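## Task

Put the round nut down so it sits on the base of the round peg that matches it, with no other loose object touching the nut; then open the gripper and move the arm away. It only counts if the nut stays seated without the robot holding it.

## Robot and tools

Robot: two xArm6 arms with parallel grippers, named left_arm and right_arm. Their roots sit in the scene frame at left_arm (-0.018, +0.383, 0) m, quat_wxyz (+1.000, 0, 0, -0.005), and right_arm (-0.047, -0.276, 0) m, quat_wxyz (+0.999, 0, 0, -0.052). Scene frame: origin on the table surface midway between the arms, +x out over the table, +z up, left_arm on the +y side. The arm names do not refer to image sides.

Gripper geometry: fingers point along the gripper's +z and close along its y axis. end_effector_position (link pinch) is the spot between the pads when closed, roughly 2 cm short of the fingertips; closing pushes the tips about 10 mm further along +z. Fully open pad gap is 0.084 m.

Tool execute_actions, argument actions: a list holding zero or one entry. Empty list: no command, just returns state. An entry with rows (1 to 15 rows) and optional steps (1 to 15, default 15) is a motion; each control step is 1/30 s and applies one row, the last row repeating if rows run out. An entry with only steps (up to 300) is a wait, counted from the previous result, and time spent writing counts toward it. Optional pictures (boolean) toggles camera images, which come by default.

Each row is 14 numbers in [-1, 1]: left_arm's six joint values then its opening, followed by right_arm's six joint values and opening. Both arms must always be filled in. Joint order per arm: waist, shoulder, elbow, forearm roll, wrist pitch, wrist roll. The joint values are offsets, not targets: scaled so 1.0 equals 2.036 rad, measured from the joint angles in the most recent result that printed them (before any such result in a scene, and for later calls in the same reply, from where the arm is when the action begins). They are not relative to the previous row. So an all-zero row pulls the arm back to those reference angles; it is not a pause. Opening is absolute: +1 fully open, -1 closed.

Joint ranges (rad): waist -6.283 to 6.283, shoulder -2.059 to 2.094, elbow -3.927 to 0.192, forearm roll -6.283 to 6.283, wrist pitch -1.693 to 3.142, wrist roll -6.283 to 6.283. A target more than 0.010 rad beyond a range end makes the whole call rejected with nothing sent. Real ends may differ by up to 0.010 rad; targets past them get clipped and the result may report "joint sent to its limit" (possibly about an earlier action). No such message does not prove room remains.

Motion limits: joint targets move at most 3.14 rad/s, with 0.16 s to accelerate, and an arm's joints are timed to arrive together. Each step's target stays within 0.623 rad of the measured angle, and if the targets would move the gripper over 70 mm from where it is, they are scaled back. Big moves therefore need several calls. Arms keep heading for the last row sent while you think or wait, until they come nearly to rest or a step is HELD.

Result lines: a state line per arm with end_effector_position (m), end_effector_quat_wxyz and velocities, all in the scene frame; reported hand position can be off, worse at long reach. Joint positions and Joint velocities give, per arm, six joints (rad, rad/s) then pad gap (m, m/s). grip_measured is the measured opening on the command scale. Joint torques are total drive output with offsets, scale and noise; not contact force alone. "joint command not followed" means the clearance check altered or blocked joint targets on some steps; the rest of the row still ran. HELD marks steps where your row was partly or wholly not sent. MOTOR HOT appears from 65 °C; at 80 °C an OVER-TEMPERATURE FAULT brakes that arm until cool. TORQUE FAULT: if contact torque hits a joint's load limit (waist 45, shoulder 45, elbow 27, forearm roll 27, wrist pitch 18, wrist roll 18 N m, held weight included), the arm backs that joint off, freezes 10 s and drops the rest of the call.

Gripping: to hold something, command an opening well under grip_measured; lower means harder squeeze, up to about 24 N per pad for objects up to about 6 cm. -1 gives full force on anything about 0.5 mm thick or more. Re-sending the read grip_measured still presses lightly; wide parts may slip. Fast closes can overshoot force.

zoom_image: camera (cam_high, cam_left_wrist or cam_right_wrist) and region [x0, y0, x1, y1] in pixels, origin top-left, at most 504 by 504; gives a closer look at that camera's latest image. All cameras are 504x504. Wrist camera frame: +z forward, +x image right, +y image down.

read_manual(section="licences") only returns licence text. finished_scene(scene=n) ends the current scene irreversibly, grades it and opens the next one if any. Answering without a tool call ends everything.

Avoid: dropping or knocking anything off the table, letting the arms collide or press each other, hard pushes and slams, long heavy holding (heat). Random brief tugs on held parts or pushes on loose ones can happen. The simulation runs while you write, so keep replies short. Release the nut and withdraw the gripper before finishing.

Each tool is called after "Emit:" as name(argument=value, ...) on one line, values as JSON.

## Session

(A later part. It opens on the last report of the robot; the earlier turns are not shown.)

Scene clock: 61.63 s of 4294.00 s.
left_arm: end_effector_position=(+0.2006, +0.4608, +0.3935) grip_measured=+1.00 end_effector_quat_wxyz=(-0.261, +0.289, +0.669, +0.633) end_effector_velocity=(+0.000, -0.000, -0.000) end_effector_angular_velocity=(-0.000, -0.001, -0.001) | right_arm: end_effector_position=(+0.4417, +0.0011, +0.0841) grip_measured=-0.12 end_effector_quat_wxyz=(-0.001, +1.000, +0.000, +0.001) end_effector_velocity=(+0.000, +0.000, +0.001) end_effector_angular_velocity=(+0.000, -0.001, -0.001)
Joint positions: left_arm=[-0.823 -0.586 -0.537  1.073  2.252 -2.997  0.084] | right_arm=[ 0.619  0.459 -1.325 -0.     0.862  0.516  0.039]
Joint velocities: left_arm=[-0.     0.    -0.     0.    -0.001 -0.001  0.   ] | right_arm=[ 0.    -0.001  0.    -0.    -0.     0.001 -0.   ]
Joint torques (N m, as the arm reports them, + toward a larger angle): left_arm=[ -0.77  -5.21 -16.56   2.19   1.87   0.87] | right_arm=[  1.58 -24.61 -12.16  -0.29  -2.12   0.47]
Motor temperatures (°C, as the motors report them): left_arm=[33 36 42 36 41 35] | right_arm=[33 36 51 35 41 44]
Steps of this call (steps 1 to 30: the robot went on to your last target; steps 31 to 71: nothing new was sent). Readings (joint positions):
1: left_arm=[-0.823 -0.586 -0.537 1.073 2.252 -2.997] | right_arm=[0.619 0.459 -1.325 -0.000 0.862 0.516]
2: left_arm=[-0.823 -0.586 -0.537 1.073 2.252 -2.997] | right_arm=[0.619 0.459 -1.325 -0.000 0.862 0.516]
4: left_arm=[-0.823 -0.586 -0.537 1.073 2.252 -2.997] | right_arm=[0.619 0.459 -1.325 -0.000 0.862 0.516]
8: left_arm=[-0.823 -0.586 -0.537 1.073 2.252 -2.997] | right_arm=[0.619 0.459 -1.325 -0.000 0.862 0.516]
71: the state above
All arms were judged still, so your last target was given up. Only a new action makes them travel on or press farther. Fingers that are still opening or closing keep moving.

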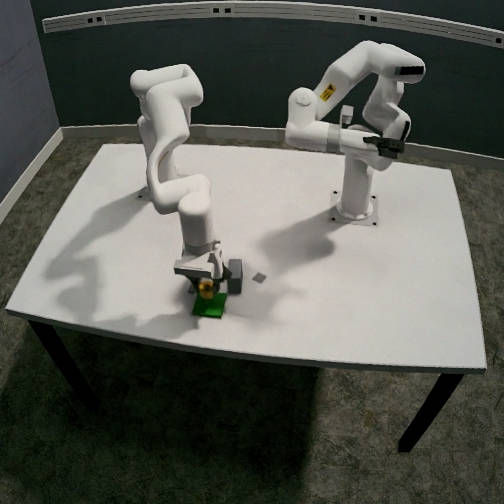

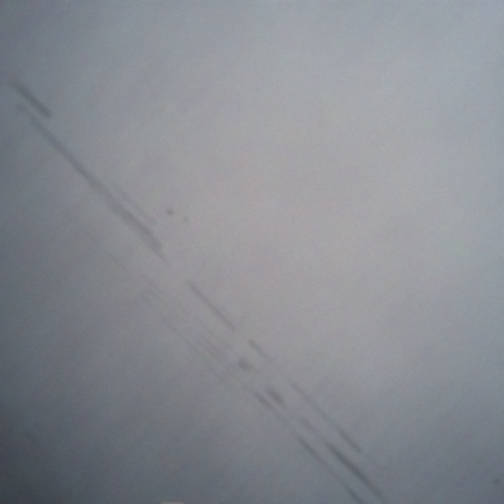

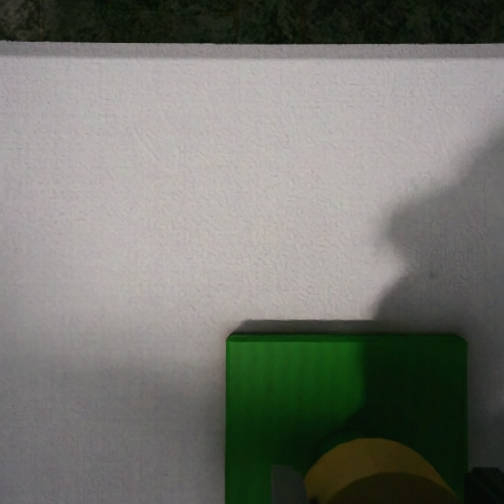

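Emit:
execute_actions(actions=[{"rows": [[0,0,0,0,0,0,1,0,0.001597,0.000662,0,-0.002259,0,-1],[0,0,0,0,0,0,1,0,0.003610,0.001461,0,-0.005071,0,-1],[0,0,0,0,0,0,1,0,0.006055,0.002380,0,-0.008435,0,-1],[0,0,0,0,0,0,1,0,0.008778,0.003339,0,-0.012117,0,-1],[0,0,0,0,0,0,1,0,0.011539,0.004245,0,-0.015784,0,-1],[0,0,0,0,0,0,1,0,0.014336,0.005098,0,-0.019434,0,-1],[0,0,0,0,0,0,1,0,0.017169,0.005895,0,-0.023064,0,-1],[0,0,0,0,0,0,1,0,0.020040,0.006640,0,-0.026680,0,-1],[0,0,0,0,0,0,1,0,0.022946,0.007331,0,-0.030277,0,-1],[0,0,0,0,0,0,1,0,0.025889,0.007968,0,-0.033857,0,-1],[0,0,0,0,0,0,1,0,0.028687,0.008519,0,-0.037206,0,-1],[0,0,0,0,0,0,1,0,0.031151,0.008958,0,-0.040109,0,-1],[0,0,0,0,0,0,1,0,0.033270,0.009306,0,-0.042576,0,-1],[0,0,0,0,0,0,1,0,0.035032,0.009572,0,-0.044604,0,-1],[0,0,0,0,0,0,1,0,0.036339,0.009757,0,-0.046096,0,-1]], "steps": 15}], pictures=false)

Emit:
execute_actions(actions=[{"steps": 12}])

Scene clock: 66.47 s of 4294.00 s.
left_arm: end_effector_position=(+0.2006, +0.4608, +0.3935) grip_measured=+1.00 end_effector_quat_wxyz=(-0.261, +0.289, +0.669, +0.633) end_effector_velocity=(-0.000, +0.000, -0.000) end_effector_angular_velocity=(+0.001, +0.001, -0.000) | right_arm: end_effector_position=(+0.4414, +0.0010, +0.0485) grip_measured=-0.12 end_effector_quat_wxyz=(-0.000, +1.000, +0.000, +0.001) end_effector_velocity=(-0.002, -0.001, -0.076) end_effector_angular_velocity=(-0.003, +0.005, -0.000)
Joint positions: left_arm=[-0.823 -0.586 -0.537  1.073  2.252 -2.997  0.084] | right_arm=[ 0.619  0.521 -1.307 -0.     0.784  0.516  0.039]
Joint velocities: left_arm=[ 0.     0.     0.001  0.    -0.001  0.001  0.   ] | right_arm=[-0.     0.138  0.028  0.    -0.161  0.    -0.   ]
Joint torques (N m, as the arm reports them, + toward a larger angle): left_arm=[ -0.82  -5.44 -16.86   2.22   1.89   0.6 ] | right_arm=[  1.81 -25.95 -11.94  -0.29  -2.36   0.44]
Motor temperatures (°C, as the motors report them): left_arm=[33 36 42 36 41 35] | right_arm=[33 37 52 35 41 44]
Steps of this call (steps 1 to 90: nothing new was sent; then 1.33 s passed at rest; steps 91 to 105: all 15 steps of this action). Readings (joint positions):
91: left_arm=[-0.823 -0.586 -0.537 1.073 2.252 -2.997] | right_arm=[0.619 0.459 -1.325 -0.000 0.862 0.516]
92: left_arm=[-0.823 -0.586 -0.537 1.073 2.252 -2.997] | right_arm=[0.619 0.460 -1.325 -0.000 0.861 0.516]
94: left_arm=[-0.823 -0.586 -0.537 1.073 2.252 -2.997] | right_arm=[0.619 0.464 -1.323 -0.000 0.855 0.516]
98: left_arm=[-0.823 -0.586 -0.537 1.073 2.252 -2.997] | right_arm=[0.619 0.482 -1.316 -0.000 0.831 0.516]
105: the state above

Scene clock: 66.87 s of 4294.00 s.
left_arm: end_effector_position=(+0.2006, +0.4608, +0.3935) grip_measured=+1.00 end_effector_quat_wxyz=(-0.261, +0.289, +0.669, +0.633) end_effector_velocity=(+0.000, -0.000, -0.000) end_effector_angular_velocity=(-0.001, -0.000, -0.000) | right_arm: end_effector_position=(+0.4419, +0.0012, +0.0425) grip_measured=-0.12 end_effector_quat_wxyz=(-0.001, +1.000, +0.000, +0.002) end_effector_velocity=(-0.002, -0.001, -0.003) end_effector_angular_velocity=(-0.003, +0.005, -0.000)
Joint positions: left_arm=[-0.823 -0.586 -0.537  1.073  2.252 -2.997  0.084] | right_arm=[ 0.619  0.533 -1.305 -0.     0.769  0.516  0.039]
Joint velocities: left_arm=[ 0. -0. -0. -0. -0. -0.  0.] | right_arm=[-0.     0.004  0.002  0.    -0.    -0.     0.   ]
Joint torques (N m, as the arm reports them, + toward a larger angle): left_arm=[ -0.49  -4.63 -16.9    2.43   1.83   0.58] | right_arm=[  1.77 -25.13 -11.89  -0.26  -2.21   0.41]
Motor temperatures (°C, as the motors report them): left_arm=[33 36 42 36 41 35] | right_arm=[33 37 52 35 41 44]
Steps of this call (steps 1 to 12: the robot went on to your last target). Readings (joint positions):
1: left_arm=[-0.823 -0.586 -0.537 1.073 2.252 -2.997] | right_arm=[0.619 0.525 -1.306 -0.000 0.779 0.516]
2: left_arm=[-0.823 -0.586 -0.537 1.073 2.252 -2.997] | right_arm=[0.619 0.528 -1.305 -0.000 0.775 0.516]
4: left_arm=[-0.823 -0.586 -0.537 1.073 2.252 -2.997] | right_arm=[0.619 0.532 -1.305 -0.000 0.771 0.516]
8: left_arm=[-0.823 -0.586 -0.537 1.073 2.252 -2.997] | right_arm=[0.619 0.532 -1.305 -0.000 0.769 0.516]
12: the state above

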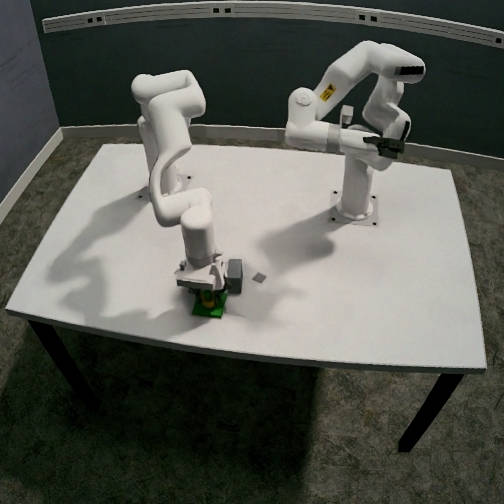

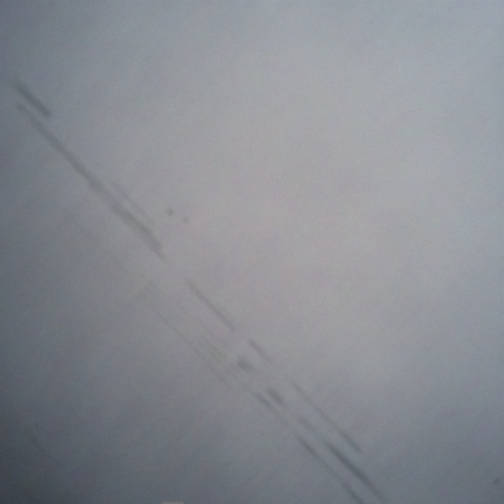

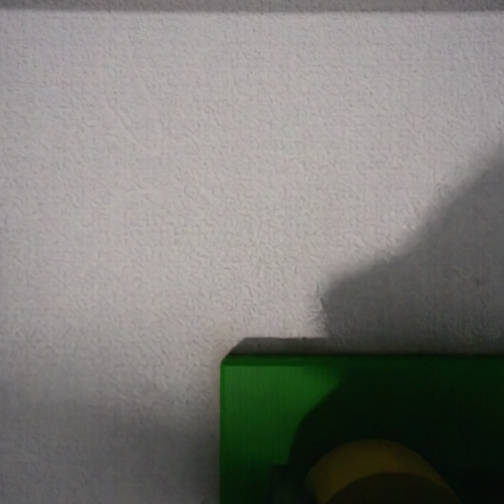

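Emit:
execute_actions(actions=[{"rows": [[0,0,0,0,0,0,1,0,0.0005,0.00007,0,-0.00057,0,-1],[0,0,0,0,0,0,1,0,0.0008,0.00011,0,-0.00091,0,-1],[0,0,0,0,0,0,1,0,0.0011,0.00015,0,-0.00125,0,-1],[0,0,0,0,0,0,1,0,0.0014,0.00019,0,-0.00159,0,-1],[0,0,0,0,0,0,1,0,0.0017,0.00023,0,-0.00193,0,-1],[0,0,0,0,0,0,1,0,0.0020,0.00027,0,-0.00227,0,-1],[0,0,0,0,0,0,1,0,0.0022,0.0003,0,-0.0025,0,-1]], "steps": 14}], pictures=false)

Scene clock: 67.97 s of 4294.00 s.
left_arm: end_effector_position=(+0.2006, +0.4608, +0.3935) grip_measured=+1.00 end_effector_quat_wxyz=(-0.261, +0.289, +0.669, +0.633) end_effector_velocity=(-0.000, +0.000, +0.000) end_effector_angular_velocity=(+0.002, +0.001, +0.002) | right_arm: end_effector_position=(+0.4423, +0.0015, +0.0411) grip_measured=-0.12 end_effector_quat_wxyz=(-0.001, +1.000, +0.000, +0.002) end_effector_velocity=(-0.000, +0.000, -0.001) end_effector_angular_velocity=(+0.000, +0.000, +0.000)
Joint positions: left_arm=[-0.823 -0.586 -0.537  1.073  2.252 -2.997  0.084] | right_arm=[ 0.619  0.536 -1.305 -0.     0.764  0.516  0.039]
Joint velocities: left_arm=[ 0.     0.     0.001 -0.     0.002  0.001  0.   ] | right_arm=[-0.     0.001 -0.     0.    -0.001 -0.     0.   ]
Joint torques (N m, as the arm reports them, + toward a larger angle): left_arm=[ -1.6   -5.51 -17.23   2.     1.38   1.03] | right_arm=[  1.56 -22.26 -10.88   0.11  -2.48   0.37]
Motor temperatures (°C, as the motors report them): left_arm=[33 36 42 36 41 35] | right_arm=[33 37 51 35 41 44]
Steps of this call (steps 1 to 19: the robot went on to your last target; steps 20 to 33: all 14 steps of this action). Readings (joint positions):
20: left_arm=[-0.823 -0.586 -0.537 1.073 2.252 -2.997] | right_arm=[0.619 0.533 -1.305 -0.000 0.769 0.516]
21: left_arm=[-0.823 -0.586 -0.537 1.073 2.252 -2.997] | right_arm=[0.619 0.533 -1.305 -0.000 0.768 0.516]
23: left_arm=[-0.823 -0.586 -0.537 1.073 2.252 -2.997] | right_arm=[0.619 0.534 -1.305 -0.000 0.767 0.516]
27: left_arm=[-0.823 -0.586 -0.537 1.073 2.252 -2.997] | right_arm=[0.619 0.536 -1.305 -0.000 0.765 0.516]
33: the state above

Emit:
execute_actions(actions=[{"rows": [[0,0,0,0,0,0,1,0,0,0,0,0,0,-0.3],[0,0,0,0,0,0,1,0,0,0,0,0,0,-0.1],[0,0,0,0,0,0,1,0,0,0,0,0,0,0.05],[0,0,0,0,0,0,1,0,0,0,0,0,0,0.2],[0,0,0,0,0,0,1,0,0,0,0,0,0,0.35]], "steps": 10}])

Scene clock: 69.37 s of 4294.00 s.
left_arm: end_effector_position=(+0.2006, +0.4608, +0.3935) grip_measured=+1.00 end_effector_quat_wxyz=(-0.261, +0.289, +0.669, +0.633) end_effector_velocity=(-0.000, +0.000, +0.000) end_effector_angular_velocity=(+0.000, -0.000, +0.001) | right_arm: end_effector_position=(+0.4409, +0.0007, +0.0385) grip_measured=+0.34 end_effector_quat_wxyz=(+0.000, +1.000, +0.000, +0.000) end_effector_velocity=(+0.016, +0.009, +0.024) end_effector_angular_velocity=(+0.026, -0.046, -0.000)
Joint positions: left_arm=[-0.823 -0.586 -0.537  1.073  2.252 -2.997  0.084] | right_arm=[ 0.619  0.539 -1.303 -0.     0.764  0.516  0.058]
Joint velocities: left_arm=[ 0.    -0.    -0.001 -0.     0.001  0.     0.   ] | right_arm=[ 0.    -0.024 -0.028  0.001 -0.001  0.     0.003]
Joint torques (N m, as the arm reports them, + toward a larger angle): left_arm=[ -0.22  -4.63 -16.91   1.96   1.49   0.77] | right_arm=[  1.95 -25.11 -11.94  -0.2   -2.14   0.5 ]
Motor temperatures (°C, as the motors report them): left_arm=[33 36 42 36 41 35] | right_arm=[33 37 51 35 41 44]
Steps of this call (steps 1 to 15: the robot went on to your last target; steps 16 to 32: nothing new was sent; steps 33 to 42: all 10 steps of this action). Readings (joint positions):
33: left_arm=[-0.823 -0.586 -0.537 1.073 2.252 -2.997] | right_arm=[0.619 0.537 -1.305 -0.000 0.764 0.516]
34: left_arm=[-0.823 -0.586 -0.537 1.073 2.252 -2.997] | right_arm=[0.619 0.537 -1.305 -0.000 0.764 0.516]
36: left_arm=[-0.823 -0.586 -0.537 1.073 2.252 -2.997] | right_arm=[0.619 0.537 -1.305 -0.000 0.763 0.516]
40: left_arm=[-0.823 -0.586 -0.537 1.073 2.252 -2.997] | right_arm=[0.619 0.541 -1.301 -0.000 0.763 0.516]
42: the state above

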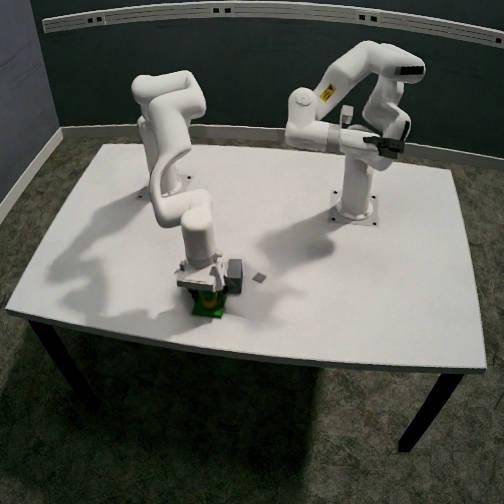

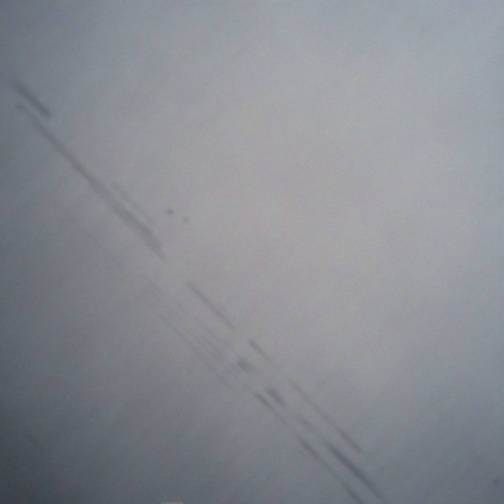

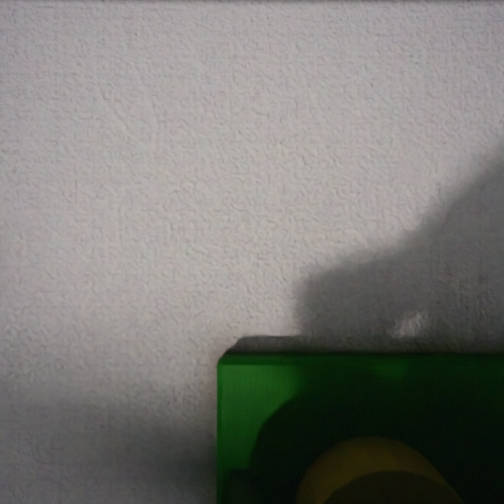

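Emit:
execute_actions(actions=[{"rows": [[0,0,0,0,0,0,1,0,-0.003,-0.001,0,0.0025,0,0.35],[0,0,0,0,0,0,1,0,-0.006,-0.0015,0,0.006,0,0.35],[0,0,0,0,0,0,1,0,-0.0106,-0.0023,0,0.0114,0,0.35],[0,0,0,0,0,0,1,0,-0.0164,-0.0035,0,0.0183,0,0.35],[0,0,0,0,0,0,1,0,-0.0221,-0.0049,0,0.0255,0,0.35],[0,0,0,0,0,0,1,0,-0.0278,-0.0066,0,0.0328,0,0.35],[0,0,0,0,0,0,1,0,-0.0335,-0.0085,0,0.0403,0,0.35],[0,0,0,0,0,0,1,0,-0.0393,-0.0108,0,0.0481,0,0.35],[0,0,0,0,0,0,1,0,-0.046,-0.0138,0,0.058,0,0.35],[0,0,0,0,0,0,1,0,-0.053,-0.0173,0,0.069,0,0.35],[0,0,0,0,0,0,1,0,-0.060,-0.0211,0,0.080,0,0.35],[0,0,0,0,0,0,1,0,-0.070,-0.023,0,0.092,0,0.35],[0,0,0,0,0,0,1,0,-0.082,-0.023,0,0.104,0,0.35],[0,0,0,0,0,0,1,0,-0.096,-0.023,0,0.118,0,0.35],[0,0,0,0,0,0,1,0,-0.17,-0.01,0,0.179,0,0.35]], "steps": 15}], pictures=false)

Emit:
execute_actions(actions=[{"steps": 14}])

Scene clock: 71.07 s of 4294.00 s.
left_arm: end_effector_position=(+0.2006, +0.4608, +0.3935) grip_measured=+1.00 end_effector_quat_wxyz=(-0.261, +0.289, +0.669, +0.633) end_effector_velocity=(+0.000, -0.000, +0.000) end_effector_angular_velocity=(-0.001, +0.000, -0.000) | right_arm: end_effector_position=(+0.4397, +0.0000, +0.1174) grip_measured=+0.34 end_effector_quat_wxyz=(-0.000, +1.000, +0.000, +0.001) end_effector_velocity=(-0.052, -0.030, +0.318) end_effector_angular_velocity=(-0.010, +0.018, -0.001)
Joint positions: left_arm=[-0.823 -0.586 -0.537  1.073  2.252 -2.997  0.084] | right_arm=[ 0.619  0.402 -1.343 -0.     0.939  0.516  0.059]
Joint velocities: left_arm=[-0.    -0.    -0.001 -0.    -0.     0.001  0.   ] | right_arm=[-0.    -0.621 -0.06   0.001  0.701  0.    -0.   ]
Joint torques (N m, as the arm reports them, + toward a larger angle): left_arm=[ -0.26  -5.77 -17.05   2.12   1.47   0.89] | right_arm=[  2.13 -29.85 -12.36  -0.21  -1.7    0.43]
Motor temperatures (°C, as the motors report them): left_arm=[33 36 42 36 41 35] | right_arm=[33 37 51 35 41 44]
Steps of this call (steps 1 to 15: the robot went on to your last target; steps 16 to 36: nothing new was sent; steps 37 to 51: all 15 steps of this action). Readings (joint positions):
37: left_arm=[-0.823 -0.586 -0.537 1.073 2.252 -2.997] | right_arm=[0.619 0.536 -1.305 -0.000 0.764 0.516]
38: left_arm=[-0.823 -0.586 -0.537 1.073 2.252 -2.997] | right_arm=[0.619 0.535 -1.305 -0.000 0.765 0.516]
40: left_arm=[-0.823 -0.586 -0.537 1.073 2.252 -2.997] | right_arm=[0.619 0.530 -1.305 -0.000 0.773 0.516]
44: left_arm=[-0.823 -0.586 -0.537 1.073 2.252 -2.997] | right_arm=[0.619 0.497 -1.313 -0.000 0.813 0.516]
51: the state above

Scene clock: 71.53 s of 4294.00 s.
left_arm: end_effector_position=(+0.2006, +0.4608, +0.3935) grip_measured=+1.00 end_effector_quat_wxyz=(-0.261, +0.289, +0.669, +0.633) end_effector_velocity=(+0.000, -0.000, -0.000) end_effector_angular_velocity=(-0.001, -0.001, -0.000) | right_arm: end_effector_position=(+0.4102, -0.0168, +0.2059) grip_measured=+0.34 end_effector_quat_wxyz=(+0.001, +1.000, -0.000, -0.001) end_effector_velocity=(+0.002, +0.001, +0.010) end_effector_angular_velocity=(+0.006, -0.012, +0.001)
Joint positions: left_arm=[-0.823 -0.586 -0.537  1.073  2.252 -2.997  0.084] | right_arm=[ 0.619  0.197 -1.321 -0.     1.127  0.516  0.059]
Joint velocities: left_arm=[ 0.     0.    -0.001 -0.    -0.001 -0.     0.   ] | right_arm=[ 0.    -0.011 -0.011 -0.001  0.009 -0.001  0.   ]
Joint torques (N m, as the arm reports them, + toward a larger angle): left_arm=[ -0.03  -5.6  -16.83   2.35   1.49   0.48] | right_arm=[  1.82 -21.72 -13.01  -0.21  -2.43   0.52]
Motor temperatures (°C, as the motors report them): left_arm=[33 36 42 36 41 35] | right_arm=[33 37 51 35 41 44]
Steps of this call (steps 1 to 14: the robot went on to your last target). Readings (joint positions):
1: left_arm=[-0.823 -0.586 -0.537 1.073 2.252 -2.997] | right_arm=[0.619 0.379 -1.344 -0.000 0.964 0.516]
2: left_arm=[-0.823 -0.586 -0.537 1.073 2.252 -2.997] | right_arm=[0.619 0.349 -1.341 -0.000 0.992 0.516]
4: left_arm=[-0.823 -0.586 -0.537 1.073 2.252 -2.997] | right_arm=[0.619 0.283 -1.335 -0.000 1.047 0.516]
8: left_arm=[-0.823 -0.586 -0.537 1.073 2.252 -2.997] | right_arm=[0.619 0.201 -1.330 -0.000 1.113 0.516]
14: the state above

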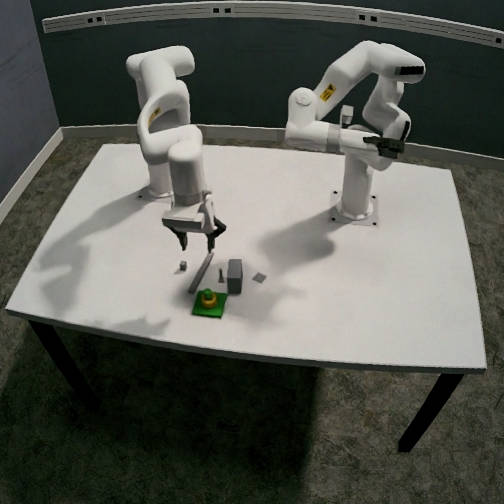

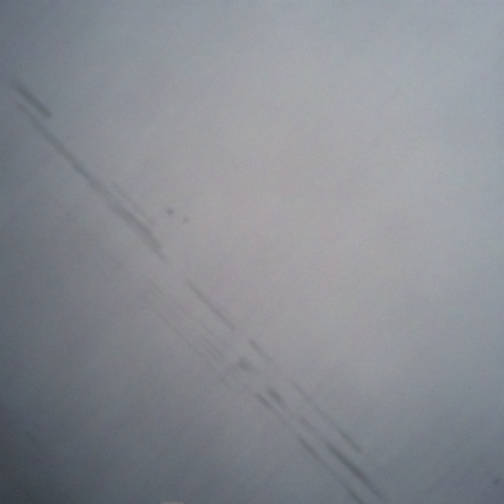

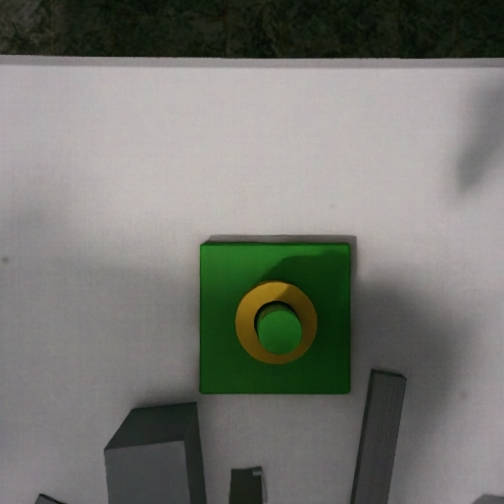

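Emit:
finished_scene(scene=2)

The scene is finished: the task was done.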